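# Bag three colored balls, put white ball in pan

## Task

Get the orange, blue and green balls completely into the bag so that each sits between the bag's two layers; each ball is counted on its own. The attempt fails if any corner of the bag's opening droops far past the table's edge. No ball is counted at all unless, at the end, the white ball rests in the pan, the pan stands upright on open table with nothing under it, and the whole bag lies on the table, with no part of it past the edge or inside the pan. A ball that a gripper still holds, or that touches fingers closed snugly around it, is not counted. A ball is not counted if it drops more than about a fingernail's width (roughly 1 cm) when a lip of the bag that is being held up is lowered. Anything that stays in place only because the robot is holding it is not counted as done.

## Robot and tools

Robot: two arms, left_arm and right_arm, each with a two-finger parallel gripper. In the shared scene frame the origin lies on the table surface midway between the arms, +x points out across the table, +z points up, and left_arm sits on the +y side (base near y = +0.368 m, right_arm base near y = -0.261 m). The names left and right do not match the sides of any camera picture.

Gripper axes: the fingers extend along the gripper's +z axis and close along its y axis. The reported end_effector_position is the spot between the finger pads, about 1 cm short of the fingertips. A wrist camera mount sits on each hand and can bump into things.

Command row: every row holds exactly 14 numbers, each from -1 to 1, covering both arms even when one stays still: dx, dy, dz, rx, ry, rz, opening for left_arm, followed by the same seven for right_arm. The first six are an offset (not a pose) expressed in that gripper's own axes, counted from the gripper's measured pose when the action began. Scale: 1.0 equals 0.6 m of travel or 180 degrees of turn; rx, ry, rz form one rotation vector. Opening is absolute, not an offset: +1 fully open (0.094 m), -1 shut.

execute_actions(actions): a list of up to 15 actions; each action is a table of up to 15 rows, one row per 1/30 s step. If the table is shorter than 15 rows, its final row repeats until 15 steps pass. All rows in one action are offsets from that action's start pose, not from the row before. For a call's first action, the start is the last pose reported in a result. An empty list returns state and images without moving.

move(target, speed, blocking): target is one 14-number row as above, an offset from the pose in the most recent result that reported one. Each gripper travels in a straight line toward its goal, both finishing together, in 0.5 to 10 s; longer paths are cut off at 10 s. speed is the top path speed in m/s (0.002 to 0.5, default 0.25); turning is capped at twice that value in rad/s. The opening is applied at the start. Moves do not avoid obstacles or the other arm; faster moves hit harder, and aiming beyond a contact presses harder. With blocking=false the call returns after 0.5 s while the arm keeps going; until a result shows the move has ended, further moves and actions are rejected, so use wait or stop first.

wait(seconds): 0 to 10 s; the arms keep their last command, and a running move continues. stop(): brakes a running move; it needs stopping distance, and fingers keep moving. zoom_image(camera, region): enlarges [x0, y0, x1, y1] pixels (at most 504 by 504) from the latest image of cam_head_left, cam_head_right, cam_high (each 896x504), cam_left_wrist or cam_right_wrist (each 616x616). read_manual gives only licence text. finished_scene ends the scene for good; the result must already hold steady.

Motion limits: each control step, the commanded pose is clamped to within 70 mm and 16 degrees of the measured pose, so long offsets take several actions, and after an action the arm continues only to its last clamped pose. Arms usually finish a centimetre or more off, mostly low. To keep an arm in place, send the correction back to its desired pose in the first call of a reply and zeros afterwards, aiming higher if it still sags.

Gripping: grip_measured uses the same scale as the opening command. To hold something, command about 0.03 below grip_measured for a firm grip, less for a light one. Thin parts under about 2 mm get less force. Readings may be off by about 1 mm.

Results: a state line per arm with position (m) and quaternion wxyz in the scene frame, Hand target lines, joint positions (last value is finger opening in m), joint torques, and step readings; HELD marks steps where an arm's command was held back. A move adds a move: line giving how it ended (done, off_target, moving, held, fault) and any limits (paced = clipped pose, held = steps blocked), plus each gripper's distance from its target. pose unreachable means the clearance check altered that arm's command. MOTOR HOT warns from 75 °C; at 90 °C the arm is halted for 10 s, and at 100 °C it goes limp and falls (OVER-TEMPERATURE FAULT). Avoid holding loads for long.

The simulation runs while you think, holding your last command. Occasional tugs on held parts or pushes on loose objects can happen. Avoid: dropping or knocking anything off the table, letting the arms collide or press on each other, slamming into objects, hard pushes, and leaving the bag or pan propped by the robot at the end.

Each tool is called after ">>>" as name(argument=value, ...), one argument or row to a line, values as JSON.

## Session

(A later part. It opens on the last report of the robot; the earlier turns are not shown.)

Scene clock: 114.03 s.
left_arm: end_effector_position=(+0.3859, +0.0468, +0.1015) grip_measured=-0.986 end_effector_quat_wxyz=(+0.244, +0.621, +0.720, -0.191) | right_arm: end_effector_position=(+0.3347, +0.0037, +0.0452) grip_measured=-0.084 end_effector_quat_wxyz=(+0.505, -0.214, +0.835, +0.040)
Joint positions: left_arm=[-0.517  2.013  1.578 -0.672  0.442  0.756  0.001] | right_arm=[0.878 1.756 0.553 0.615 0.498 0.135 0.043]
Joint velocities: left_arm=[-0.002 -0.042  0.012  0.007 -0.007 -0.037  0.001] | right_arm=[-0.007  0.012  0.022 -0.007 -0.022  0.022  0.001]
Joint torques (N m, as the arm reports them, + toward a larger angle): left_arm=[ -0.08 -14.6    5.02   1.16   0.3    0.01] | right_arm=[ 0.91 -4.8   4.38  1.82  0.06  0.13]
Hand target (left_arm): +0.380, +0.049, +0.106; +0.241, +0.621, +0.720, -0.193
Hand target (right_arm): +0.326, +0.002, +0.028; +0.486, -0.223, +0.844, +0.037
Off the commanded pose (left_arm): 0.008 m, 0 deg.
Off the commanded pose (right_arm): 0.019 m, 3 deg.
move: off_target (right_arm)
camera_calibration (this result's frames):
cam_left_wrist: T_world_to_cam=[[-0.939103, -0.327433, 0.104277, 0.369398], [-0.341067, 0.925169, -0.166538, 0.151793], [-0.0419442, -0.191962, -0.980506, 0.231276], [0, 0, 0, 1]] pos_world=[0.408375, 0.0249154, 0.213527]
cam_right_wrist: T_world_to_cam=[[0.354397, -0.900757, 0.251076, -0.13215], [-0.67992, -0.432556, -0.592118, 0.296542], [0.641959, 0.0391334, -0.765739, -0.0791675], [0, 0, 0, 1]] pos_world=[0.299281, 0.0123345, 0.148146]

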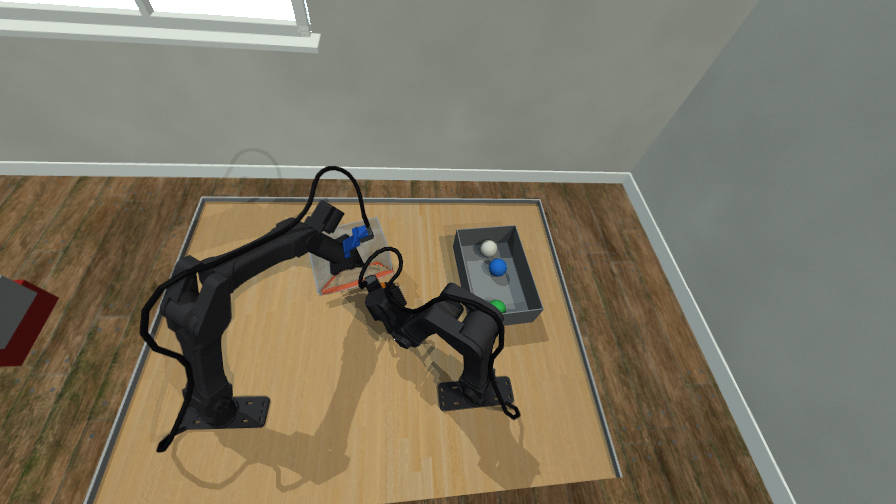

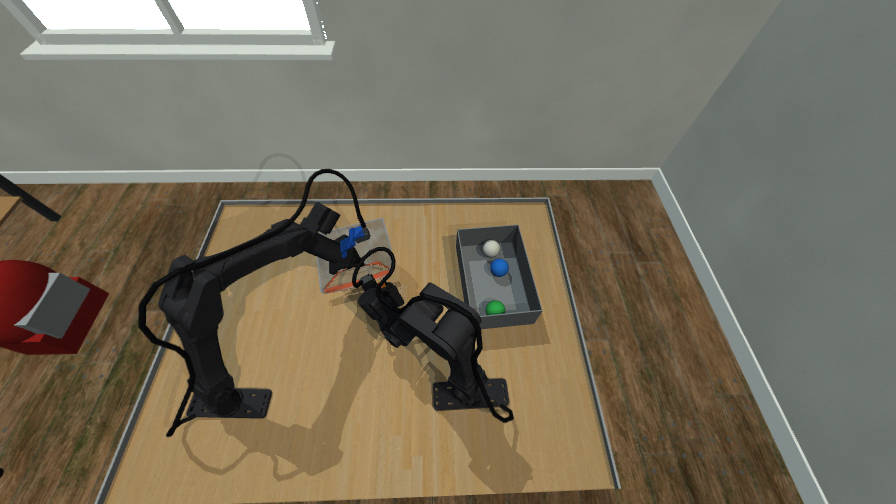

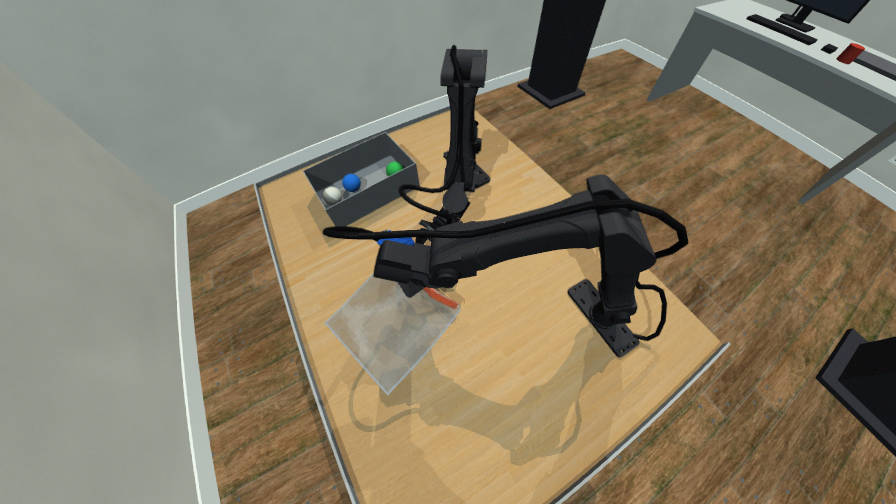

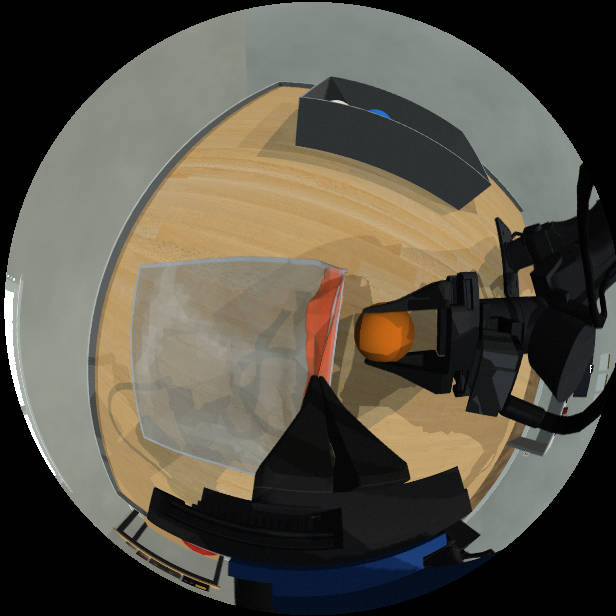

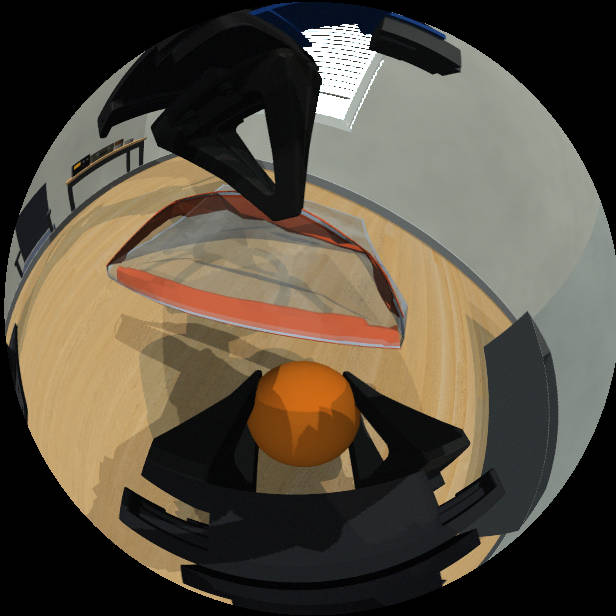

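>>> move(
  target=[0,-0.01,-0.015,0,0,0,-1, 0.02,0.04,0.01,0,0,0,-0.115],
  speed=0.08,
)

>>> move(
  target=[0,0,-0.012,0,0,0,-1, 0.01,0,0,0,0,0,0.4],
  speed=0.08,
)

>>> move(
  target=[0,0,-0.012,0,0,0,-1, -0.04,0,-0.08,0,0,0,0.4],
  speed=0.1,
)

Scene clock: 115.33 s.
left_arm: end_effector_position=(+0.3849, +0.0480, +0.1047) grip_measured=-0.986 end_effector_quat_wxyz=(+0.246, +0.621, +0.719, -0.189) | right_arm: end_effector_position=(+0.3320, +0.0117, +0.0444) grip_measured=-0.084 end_effector_quat_wxyz=(+0.527, -0.198, +0.826, +0.027)
Joint positions: left_arm=[-0.517  2.     1.571 -0.672  0.439  0.756  0.001] | right_arm=[0.933 1.814 0.563 0.686 0.597 0.158 0.043]
Joint velocities: left_arm=[-0.007 -0.002  0.017 -0.066  0.022 -0.051 -0.   ] | right_arm=[ 0.007 -0.007  0.012  0.007 -0.037  0.037  0.   ]
Joint torques (N m, as the arm reports them, + toward a larger angle): left_arm=[ -0.09 -14.61   5.07   1.16   0.29   0.01] | right_arm=[ 1.43 -4.22  7.12  1.68 -0.26  0.2 ]
Hand target (left_arm): +0.379, +0.051, +0.109; +0.244, +0.621, +0.720, -0.191
Hand target (right_arm): +0.324, +0.022, +0.028; +0.505, -0.214, +0.836, +0.040
Off the commanded pose (left_arm): 0.008 m, 0 deg.
Off the commanded pose (right_arm): 0.021 m, 4 deg.
move: off_target (right_arm)
camera_calibration (this result's frames):
cam_left_wrist: T_world_to_cam=[[-0.939252, -0.328837, 0.0983449, 0.369353], [-0.341408, 0.924566, -0.16917, 0.151303], [-0.0352971, -0.192469, -0.980668, 0.232076], [0, 0, 0, 1]] pos_world=[0.406763, 0.0262349, 0.216861]
cam_right_wrist: T_world_to_cam=[[0.305753, -0.914972, 0.263327, -0.108031], [-0.665384, -0.403163, -0.62827, 0.294123], [0.681014, 0.0168821, -0.732076, -0.0925475], [0, 0, 0, 1]] pos_world=[0.291761, 0.0212965, 0.145484]

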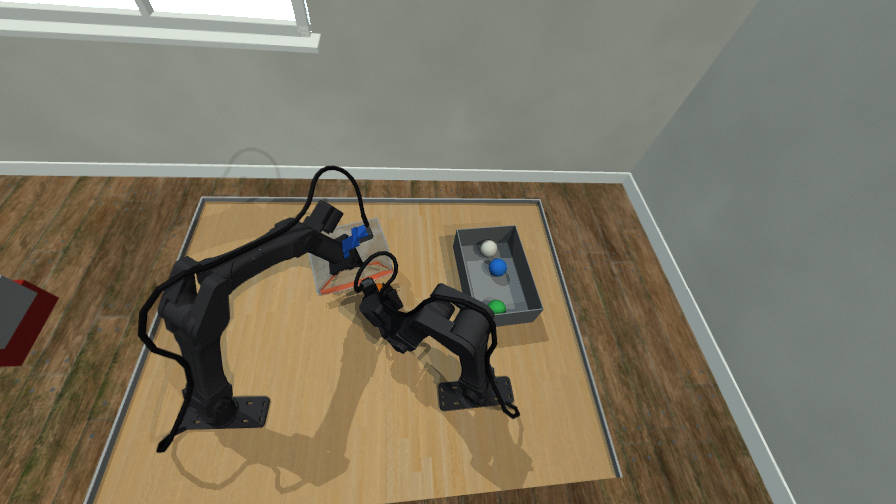

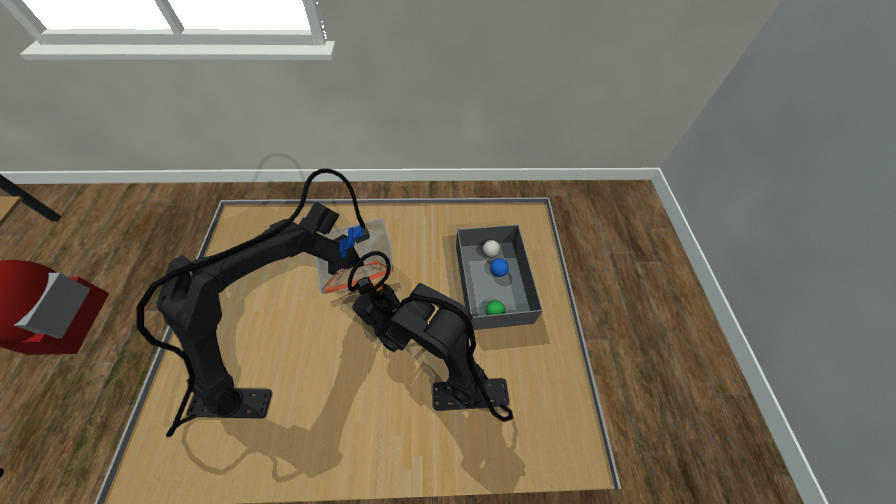

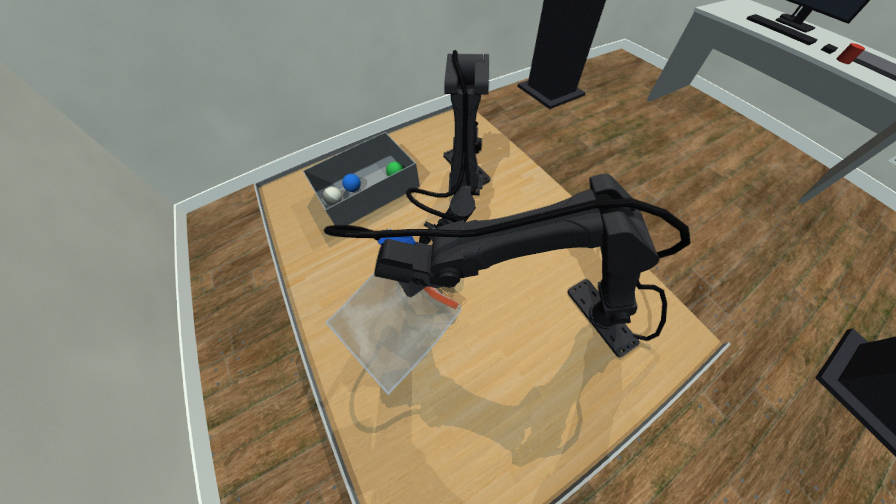

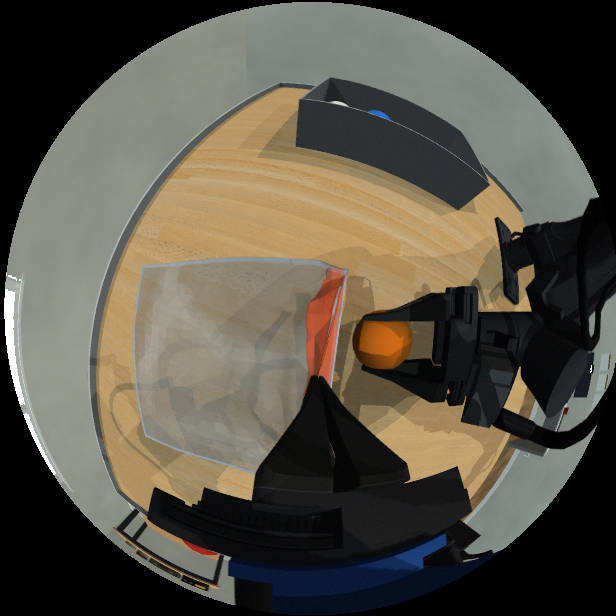

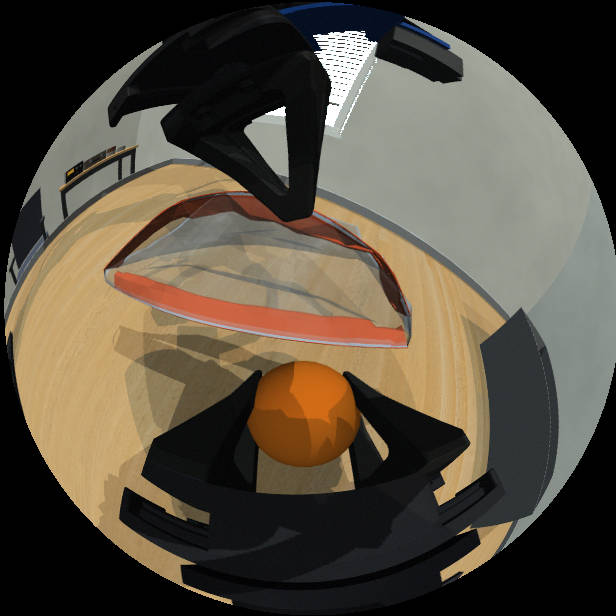

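Scene clock: 116.03 s.
left_arm: end_effector_position=(+0.3845, +0.0487, +0.1042) grip_measured=-0.986 end_effector_quat_wxyz=(+0.245, +0.622, +0.720, -0.188) | right_arm: end_effector_position=(+0.3338, +0.0136, +0.0491) grip_measured=+0.399 end_effector_quat_wxyz=(+0.535, -0.192, +0.822, +0.033)
Joint positions: left_arm=[-0.517  2.     1.571 -0.676  0.437  0.757  0.001] | right_arm=[0.933 1.814 0.563 0.71  0.6   0.158 0.066]
Joint velocities: left_arm=[-0.012  0.002 -0.002 -0.051  0.022  0.037 -0.   ] | right_arm=[-0.017  0.012  0.012 -0.007 -0.022 -0.007 -0.001]
Joint torques (N m, as the arm reports them, + toward a larger angle): left_arm=[  0.7  -13.73   6.27   1.11   0.33   0.04] | right_arm=[ 0.22 -5.95  4.1   1.9   0.18  0.03]
Hand target (left_arm): +0.384, +0.052, +0.111; +0.246, +0.621, +0.719, -0.189
Hand target (right_arm): +0.330, +0.010, +0.039; +0.527, -0.198, +0.826, +0.027
Off the commanded pose (left_arm): 0.007 m, 0 deg.
Off the commanded pose (right_arm): 0.011 m, 1 deg.
move: off_target (right_arm)
camera_calibration (this result's frames):
cam_left_wrist: T_world_to_cam=[[-0.93911, -0.329131, 0.0987162, 0.369116], [-0.341625, 0.925192, -0.165263, 0.150108], [-0.0369383, -0.188924, -0.981297, 0.232192], [0, 0, 0, 1]] pos_world=[0.406498, 0.0264757, 0.216219]
cam_right_wrist: T_world_to_cam=[[0.299794, -0.920603, 0.250228, -0.105372], [-0.656674, -0.389398, -0.64587, 0.296769], [0.692028, 0.0293101, -0.721275, -0.0947621], [0, 0, 0, 1]] pos_world=[0.292048, 0.021333, 0.149691]

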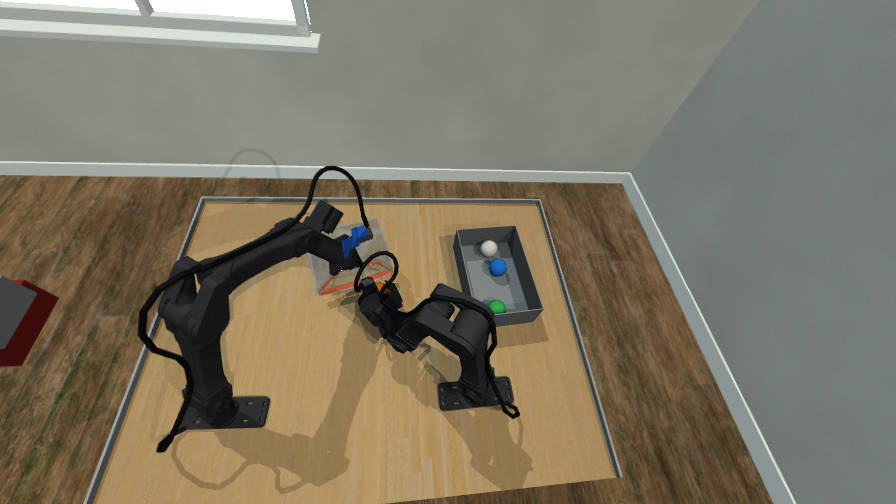

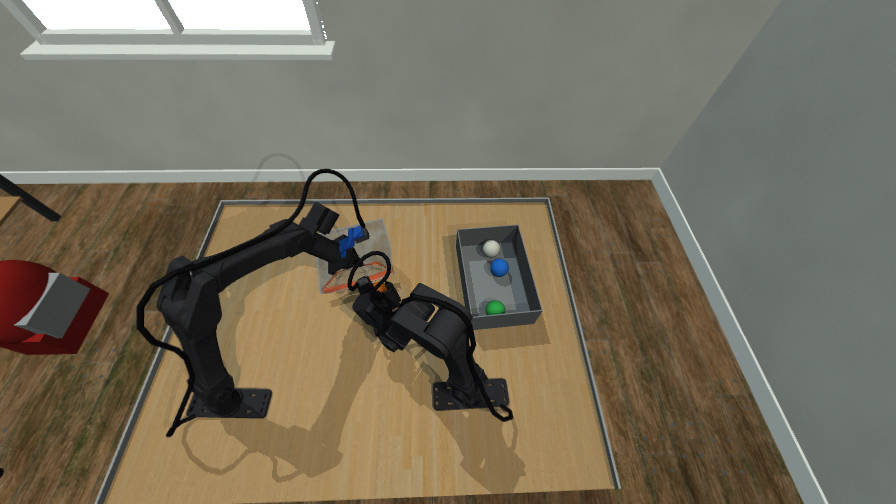

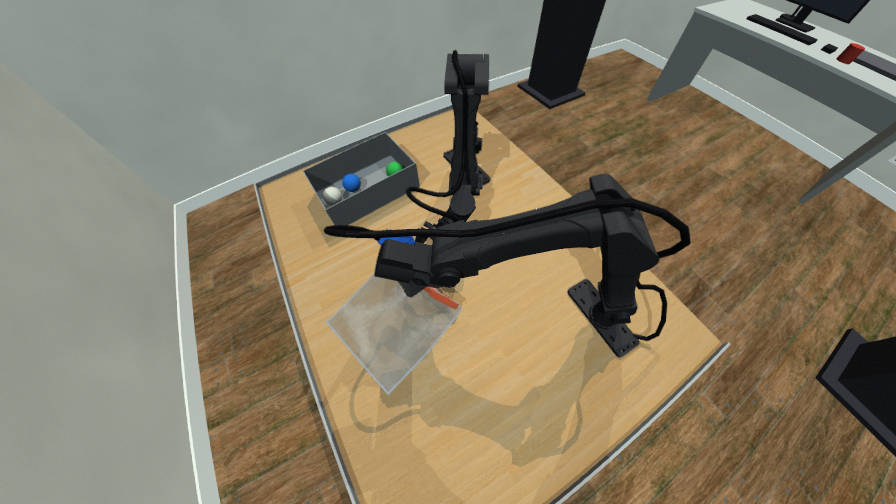

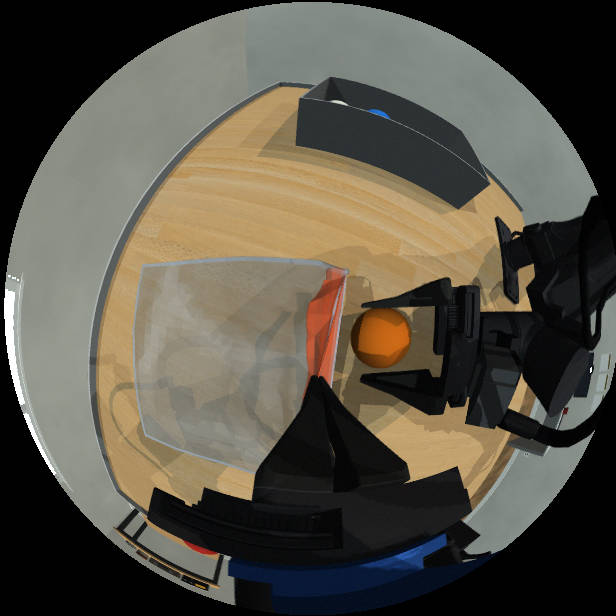

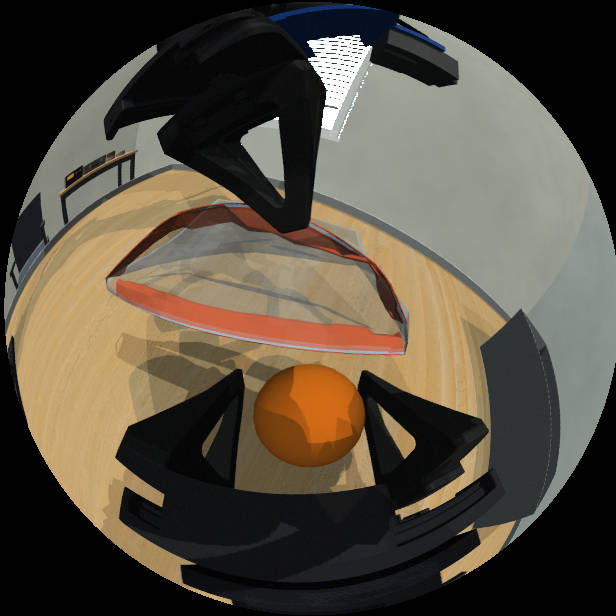

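Scene clock: 117.23 s.
left_arm: end_effector_position=(+0.3839, +0.0493, +0.1037) grip_measured=-0.986 end_effector_quat_wxyz=(+0.243, +0.622, +0.720, -0.187) | right_arm: end_effector_position=(+0.3046, +0.0115, +0.0911) grip_measured=+0.399 end_effector_quat_wxyz=(+0.538, -0.193, +0.820, +0.036)
Joint positions: left_arm=[-0.517  2.     1.571 -0.68   0.435  0.758  0.001] | right_arm=[1.018 1.58  0.549 0.468 0.668 0.208 0.066]
Joint velocities: left_arm=[-0.007  0.017 -0.002 -0.125  0.066 -0.11  -0.   ] | right_arm=[ 0.002 -0.002  0.002 -0.037 -0.022 -0.007  0.001]
Joint torques (N m, as the arm reports them, + toward a larger angle): left_arm=[  0.7  -13.71   6.42   1.11   0.33   0.08] | right_arm=[ 0.76 -7.56  6.01  1.64  0.33  0.12]
Hand target (left_arm): +0.384, +0.053, +0.110; +0.245, +0.622, +0.720, -0.188
Hand target (right_arm): +0.301, +0.008, +0.092; +0.535, -0.192, +0.822, +0.034
Off the commanded pose (left_arm): 0.007 m, 0 deg.
Off the commanded pose (right_arm): 0.005 m, 1 deg.
move: done
camera_calibration (this result's frames):
cam_left_wrist: T_world_to_cam=[[-0.938976, -0.32925, 0.0995896, 0.368718], [-0.341751, 0.925852, -0.161259, 0.148831], [-0.0391107, -0.185453, -0.981874, 0.232489], [0, 0, 0, 1]] pos_world=[0.406173, 0.0267209, 0.215555]
cam_right_wrist: T_world_to_cam=[[0.304387, -0.91992, 0.247175, -0.110157], [-0.650442, -0.390301, -0.651606, 0.30253], [0.695898, 0.0375676, -0.717157, -0.0458201], [0, 0, 0, 1]] pos_world=[0.262194, 0.0184637, 0.191498]

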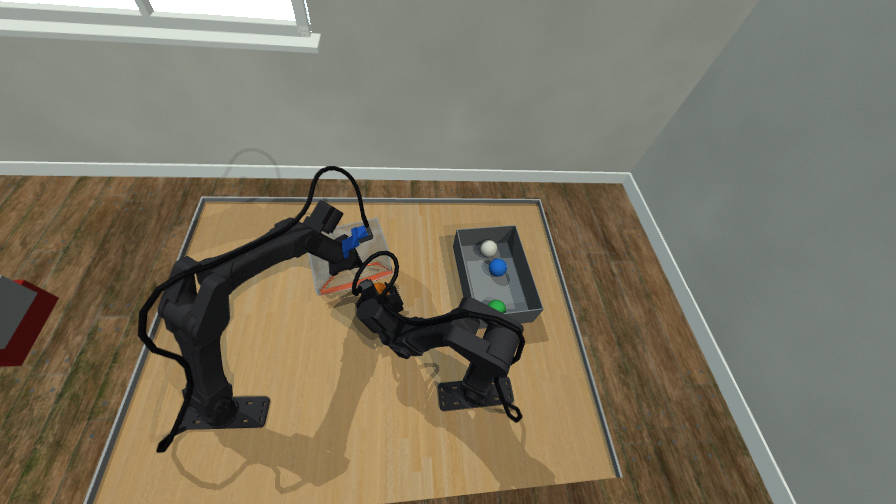

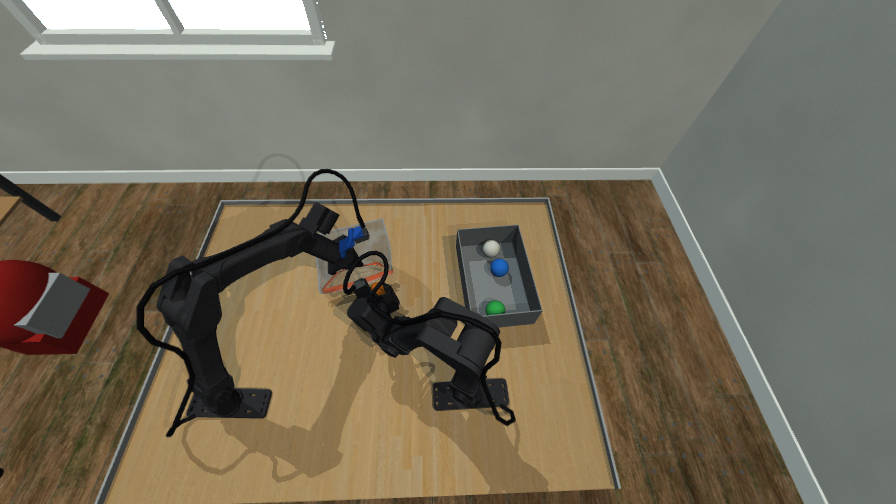

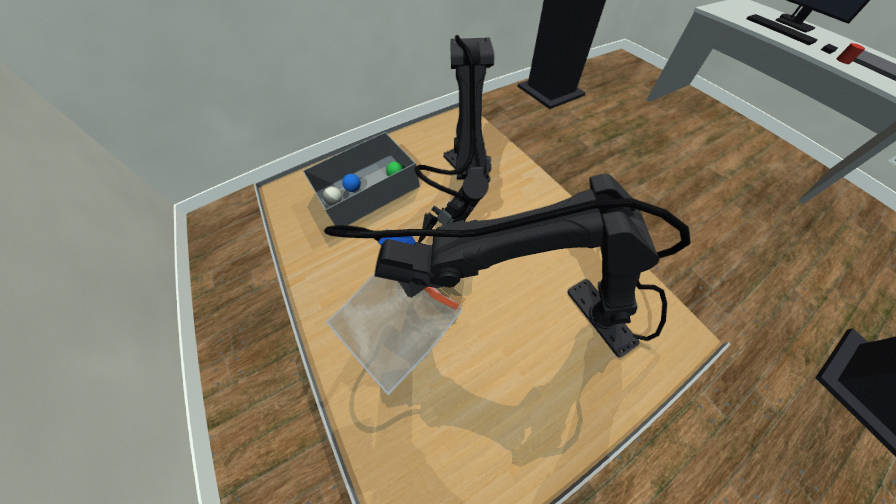

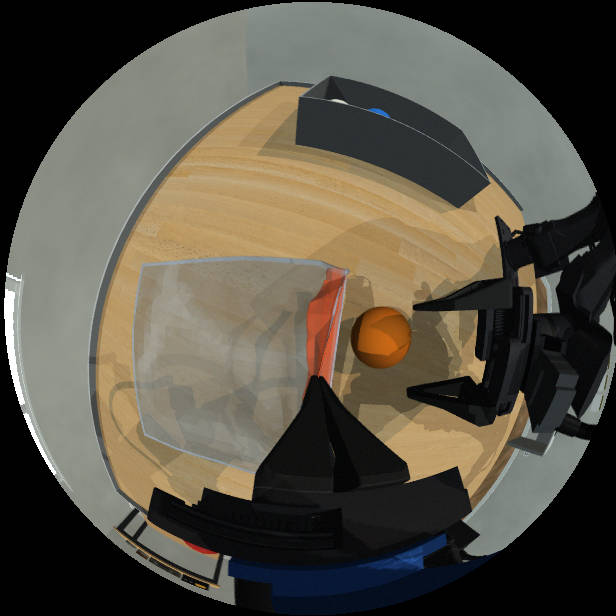

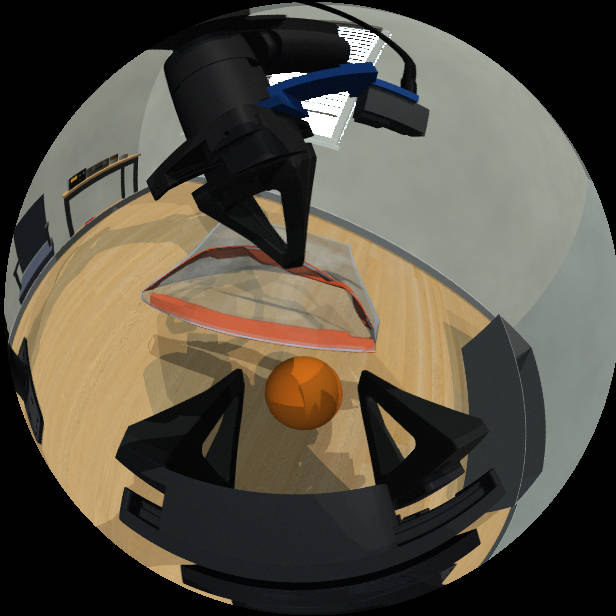

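>>> move(
  target=[0,0,-0.012,0,0,0,-1, 0.03,0,-0.04,0,0,0,-0.45],
  speed=0.1,
)

>>> move(
  target=[0,0,-0.012,0,0,0,-1, 0.09,0.005,0.05,0,0,0,-0.45],
  speed=0.08,
)

Scene clock: 118.63 s.
left_arm: end_effector_position=(+0.3834, +0.0500, +0.1031) grip_measured=-0.986 end_effector_quat_wxyz=(+0.241, +0.622, +0.721, -0.187) | right_arm: end_effector_position=(+0.2812, +0.0039, +0.0832) grip_measured=-0.449 end_effector_quat_wxyz=(+0.537, -0.198, +0.819, +0.036)
Joint positions: left_arm=[-0.517  2.     1.571 -0.685  0.434  0.759  0.001] | right_arm=[1.083 1.538 0.474 0.471 0.717 0.246 0.026]
Joint velocities: left_arm=[-0.017 -0.007 -0.017 -0.022 -0.037 -0.007  0.001] | right_arm=[-0.007 -0.007  0.012 -0.037 -0.007 -0.007  0.   ]
Joint torques (N m, as the arm reports them, + toward a larger angle): left_arm=[  0.6  -13.71   6.27   1.11   0.29   0.07] | right_arm=[ 0.79 -7.23  5.28  1.69  0.33  0.13]
Hand target (left_arm): +0.383, +0.053, +0.110; +0.243, +0.622, +0.721, -0.187
Hand target (right_arm): +0.278, -0.000, +0.085; +0.538, -0.193, +0.820, +0.037
Off the commanded pose (left_arm): 0.007 m, 0 deg.
Off the commanded pose (right_arm): 0.006 m, 1 deg.
move: done
camera_calibration (this result's frames):
cam_left_wrist: T_world_to_cam=[[-0.938719, -0.329651, 0.100682, 0.368263], [-0.342183, 0.926387, -0.157218, 0.147675], [-0.0414435, -0.182035, -0.982418, 0.232843], [0, 0, 0, 1]] pos_world=[0.405877, 0.0269799, 0.214889]
cam_right_wrist: T_world_to_cam=[[0.312007, -0.916196, 0.251469, -0.110628], [-0.647799, -0.398767, -0.649108, 0.278305], [0.694988, 0.0396247, -0.717929, -0.034621], [0, 0, 0, 1]] pos_world=[0.238864, 0.0109934, 0.183615]

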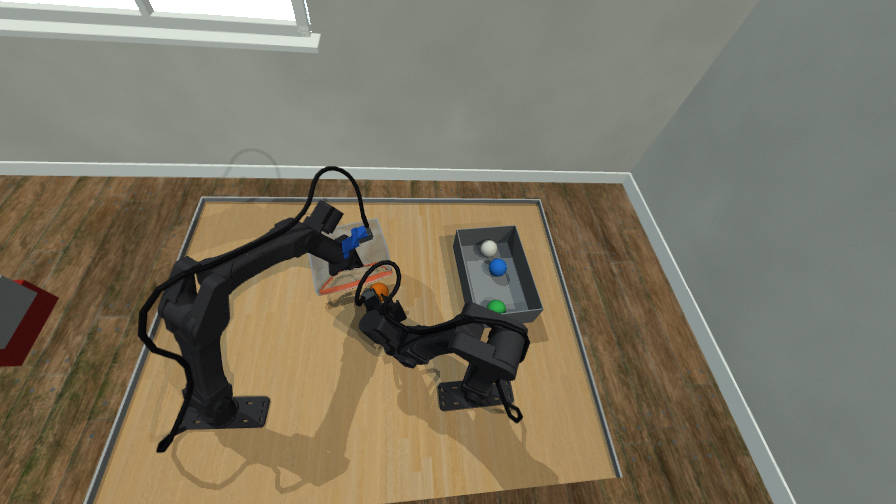

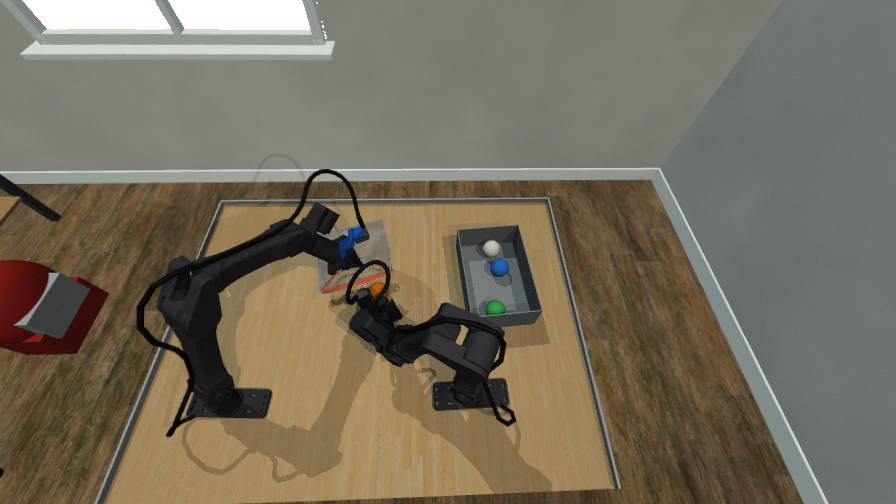

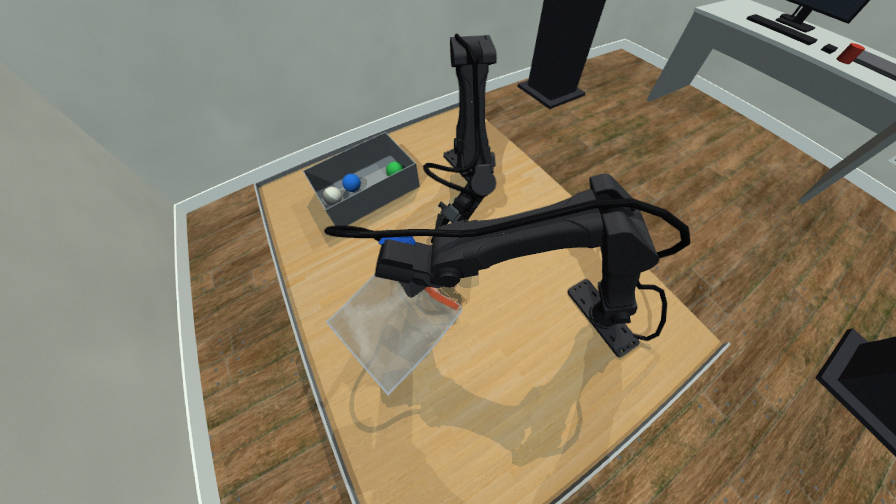

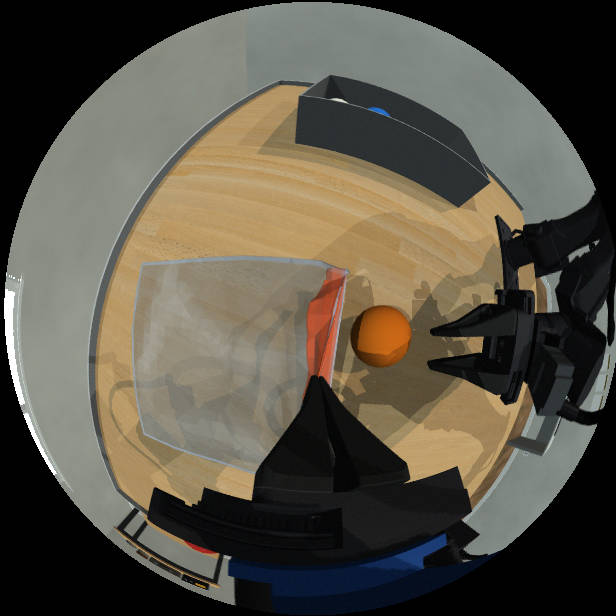

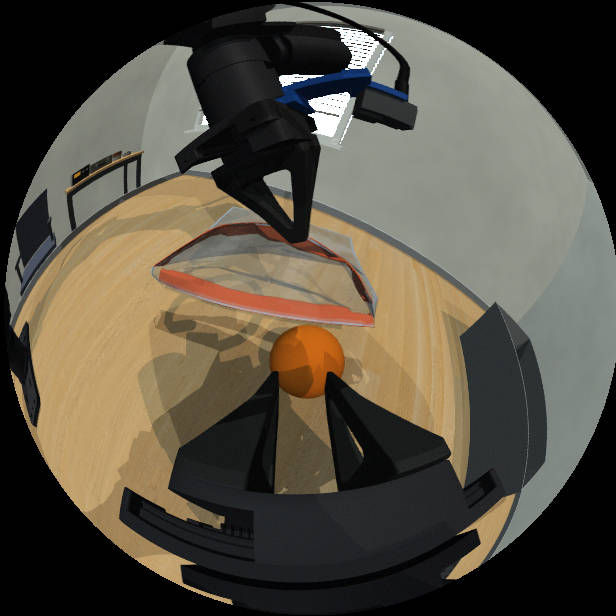

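Scene clock: 120.03 s.
left_arm: end_effector_position=(+0.3827, +0.0506, +0.1026) grip_measured=-0.986 end_effector_quat_wxyz=(+0.239, +0.623, +0.722, -0.186) | right_arm: end_effector_position=(+0.2883, +0.0072, +0.0317) grip_measured=-0.449 end_effector_quat_wxyz=(+0.545, -0.190, +0.815, +0.051)
Joint positions: left_arm=[-0.517  2.     1.571 -0.689  0.432  0.76   0.001] | right_arm=[1.06  1.837 0.41  0.881 0.691 0.232 0.026]
Joint velocities: left_arm=[ 0.012  0.007 -0.017  0.051 -0.051  0.051 -0.001] | right_arm=[ 0.007  0.002 -0.002 -0.022  0.037 -0.022  0.001]
Joint torques (N m, as the arm reports them, + toward a larger angle): left_arm=[  0.58 -13.68   6.36   1.08   0.33   0.06] | right_arm=[-0.77 -4.68  2.97  1.9   0.2  -0.07]
Hand target (left_arm): +0.383, +0.054, +0.109; +0.241, +0.622, +0.721, -0.187
Hand target (right_arm): +0.288, -0.001, +0.021; +0.537, -0.198, +0.819, +0.036
Off the commanded pose (left_arm): 0.007 m, 0 deg.
Off the commanded pose (right_arm): 0.013 m, 2 deg.
move: off_target (right_arm)
camera_calibration (this result's frames):
cam_left_wrist: T_world_to_cam=[[-0.938553, -0.329782, 0.101792, 0.367782], [-0.342326, 0.927055, -0.152908, 0.146307], [-0.0439402, -0.178359, -0.982984, 0.233211], [0, 0, 0, 1]] pos_world=[0.405515, 0.0272486, 0.214177]
cam_right_wrist: T_world_to_cam=[[0.313074, -0.923262, 0.222647, -0.0961563], [-0.637833, -0.378095, -0.67098, 0.24845], [0.703672, 0.0680552, -0.707258, -0.0796764], [0, 0, 0, 1]] pos_world=[0.24464, 0.0105825, 0.131762]

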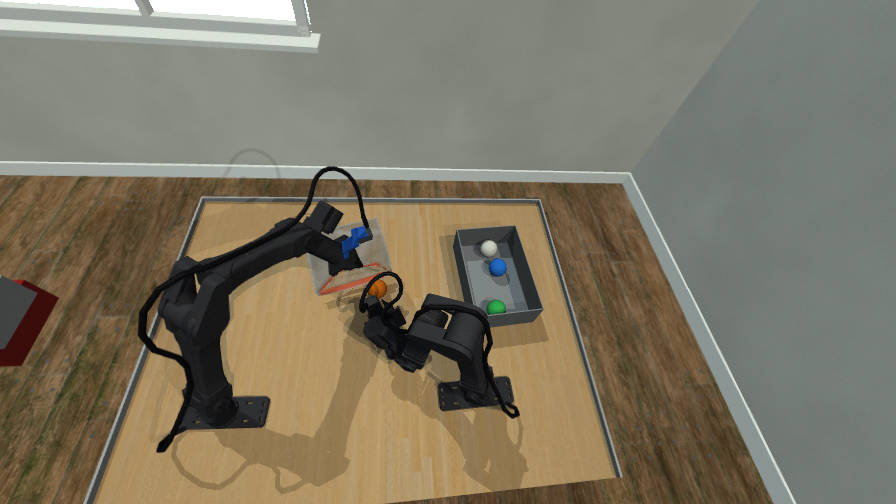

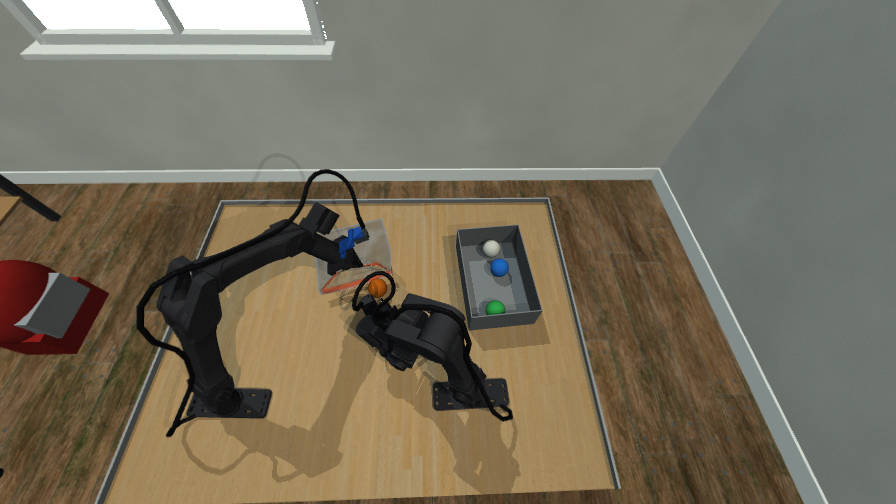

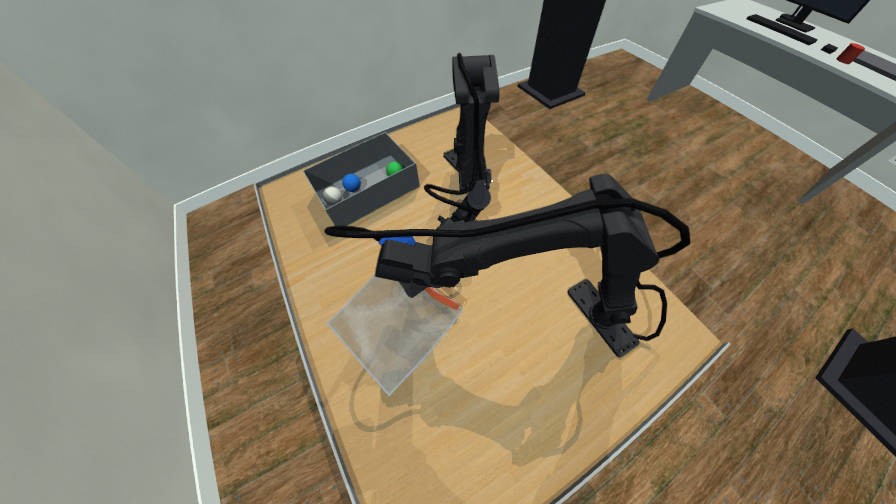

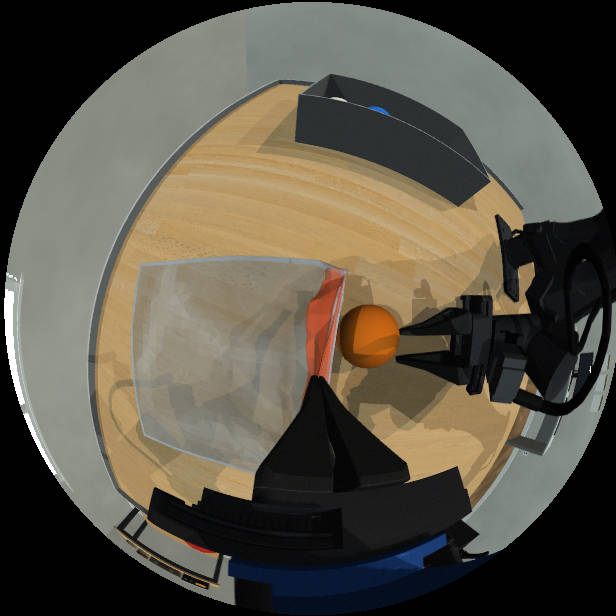

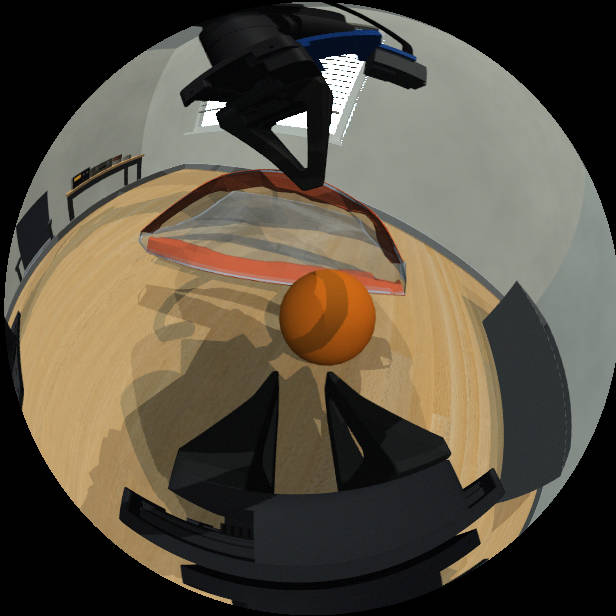

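>>> move(
  target=[0,0,-0.012,0,0,0,-1, -0.005,-0.05,-0.015,0,0,0,-0.3],
  speed=0.06,
)

Scene clock: 121.20 s.
left_arm: end_effector_position=(+0.3822, +0.0513, +0.1021) grip_measured=-0.986 end_effector_quat_wxyz=(+0.237, +0.623, +0.722, -0.186) | right_arm: end_effector_position=(+0.2933, -0.0185, +0.0389) grip_measured=-0.301 end_effector_quat_wxyz=(+0.543, -0.190, +0.816, +0.050)
Joint positions: left_arm=[-0.517  2.     1.571 -0.693  0.431  0.761  0.001] | right_arm=[0.988 1.745 0.333 0.888 0.629 0.191 0.033]
Joint velocities: left_arm=[ 0.002 -0.002  0.017  0.022  0.007 -0.022  0.   ] | right_arm=[-0.002  0.012 -0.017 -0.051 -0.095 -0.066  0.001]
Joint torques (N m, as the arm reports them, + toward a larger angle): left_arm=[  0.61 -13.72   6.3    1.08   0.33   0.05] | right_arm=[-0.64 -7.43  3.2   1.91  0.16 -0.09]
Hand target (left_arm): +0.382, +0.055, +0.109; +0.239, +0.623, +0.722, -0.186
Hand target (right_arm): +0.293, -0.022, +0.042; +0.546, -0.191, +0.814, +0.050
Off the commanded pose (left_arm): 0.007 m, 0 deg.
Off the commanded pose (right_arm): 0.005 m, 0 deg.
move: done
camera_calibration (this result's frames):
cam_left_wrist: T_world_to_cam=[[-0.938454, -0.329867, 0.102431, 0.367463], [-0.342354, 0.92765, -0.149193, 0.145098], [-0.0458059, -0.175079, -0.983488, 0.233415], [0, 0, 0, 1]] pos_world=[0.405214, 0.0274796, 0.213569]
cam_right_wrist: T_world_to_cam=[[0.311617, -0.923814, 0.2224, -0.122654], [-0.642048, -0.37725, -0.667426, 0.247885], [0.700478, 0.0651901, -0.71069, -0.0753188], [0, 0, 0, 1]] pos_world=[0.250134, -0.0148846, 0.139195]

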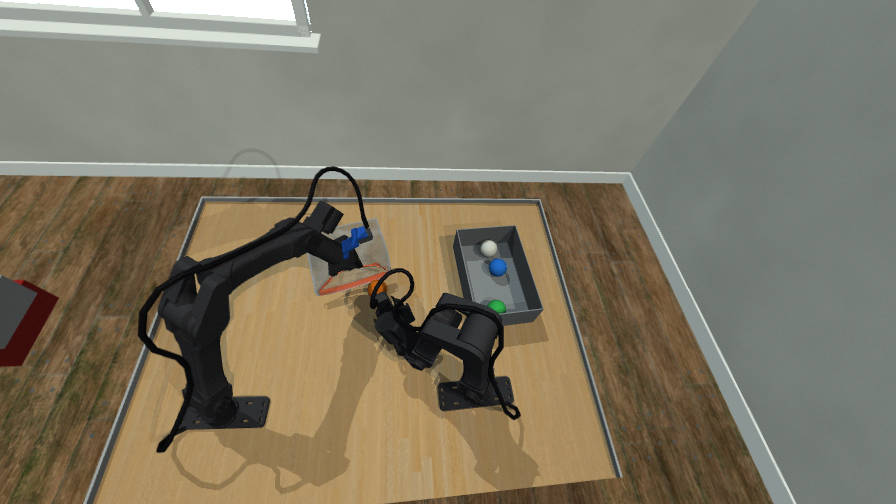

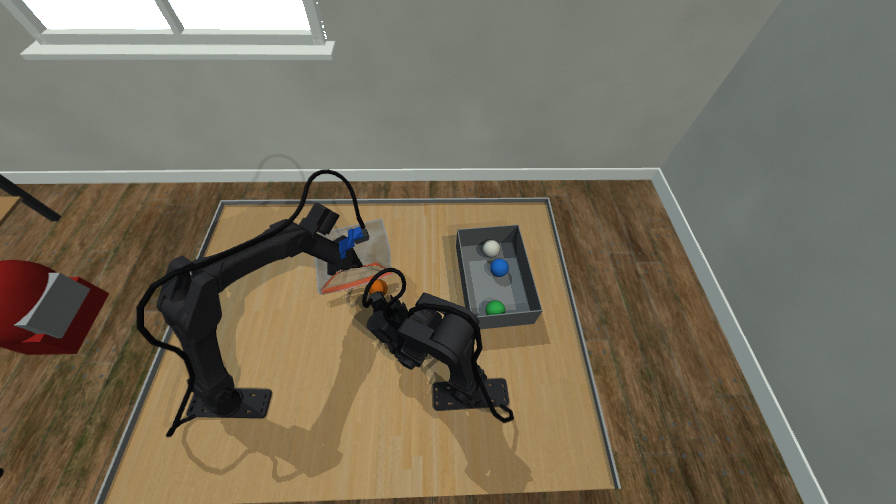

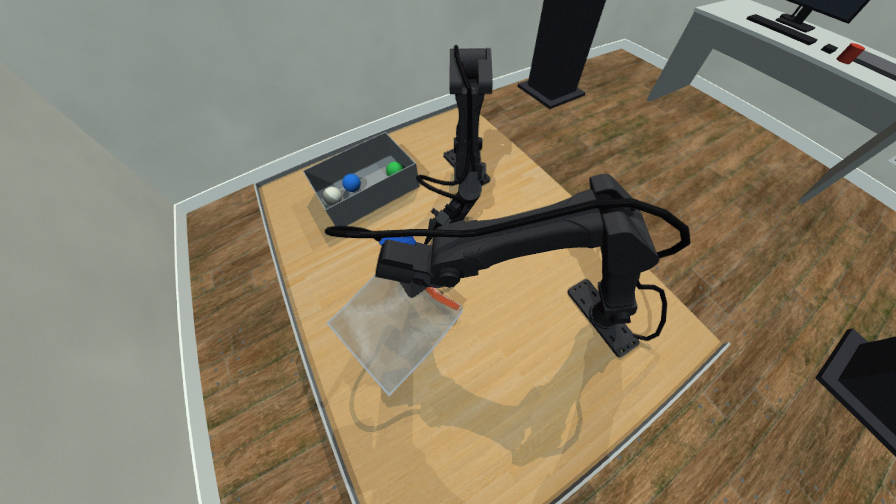

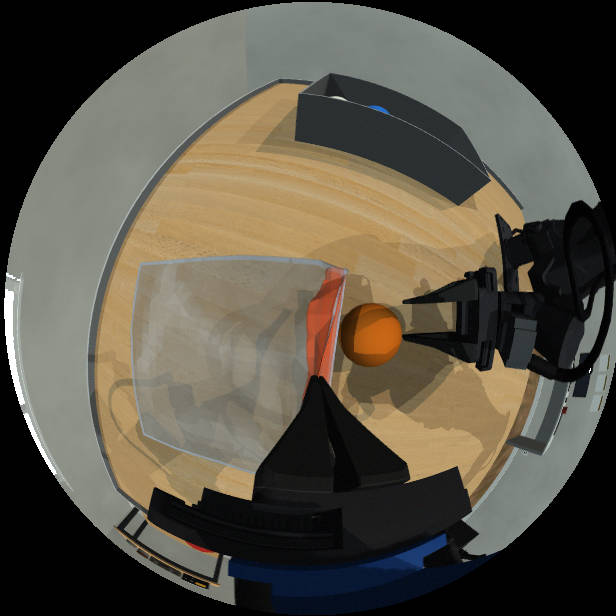

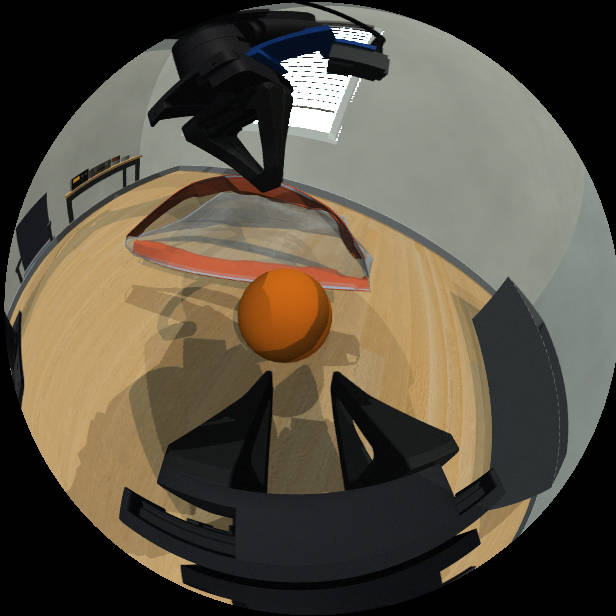

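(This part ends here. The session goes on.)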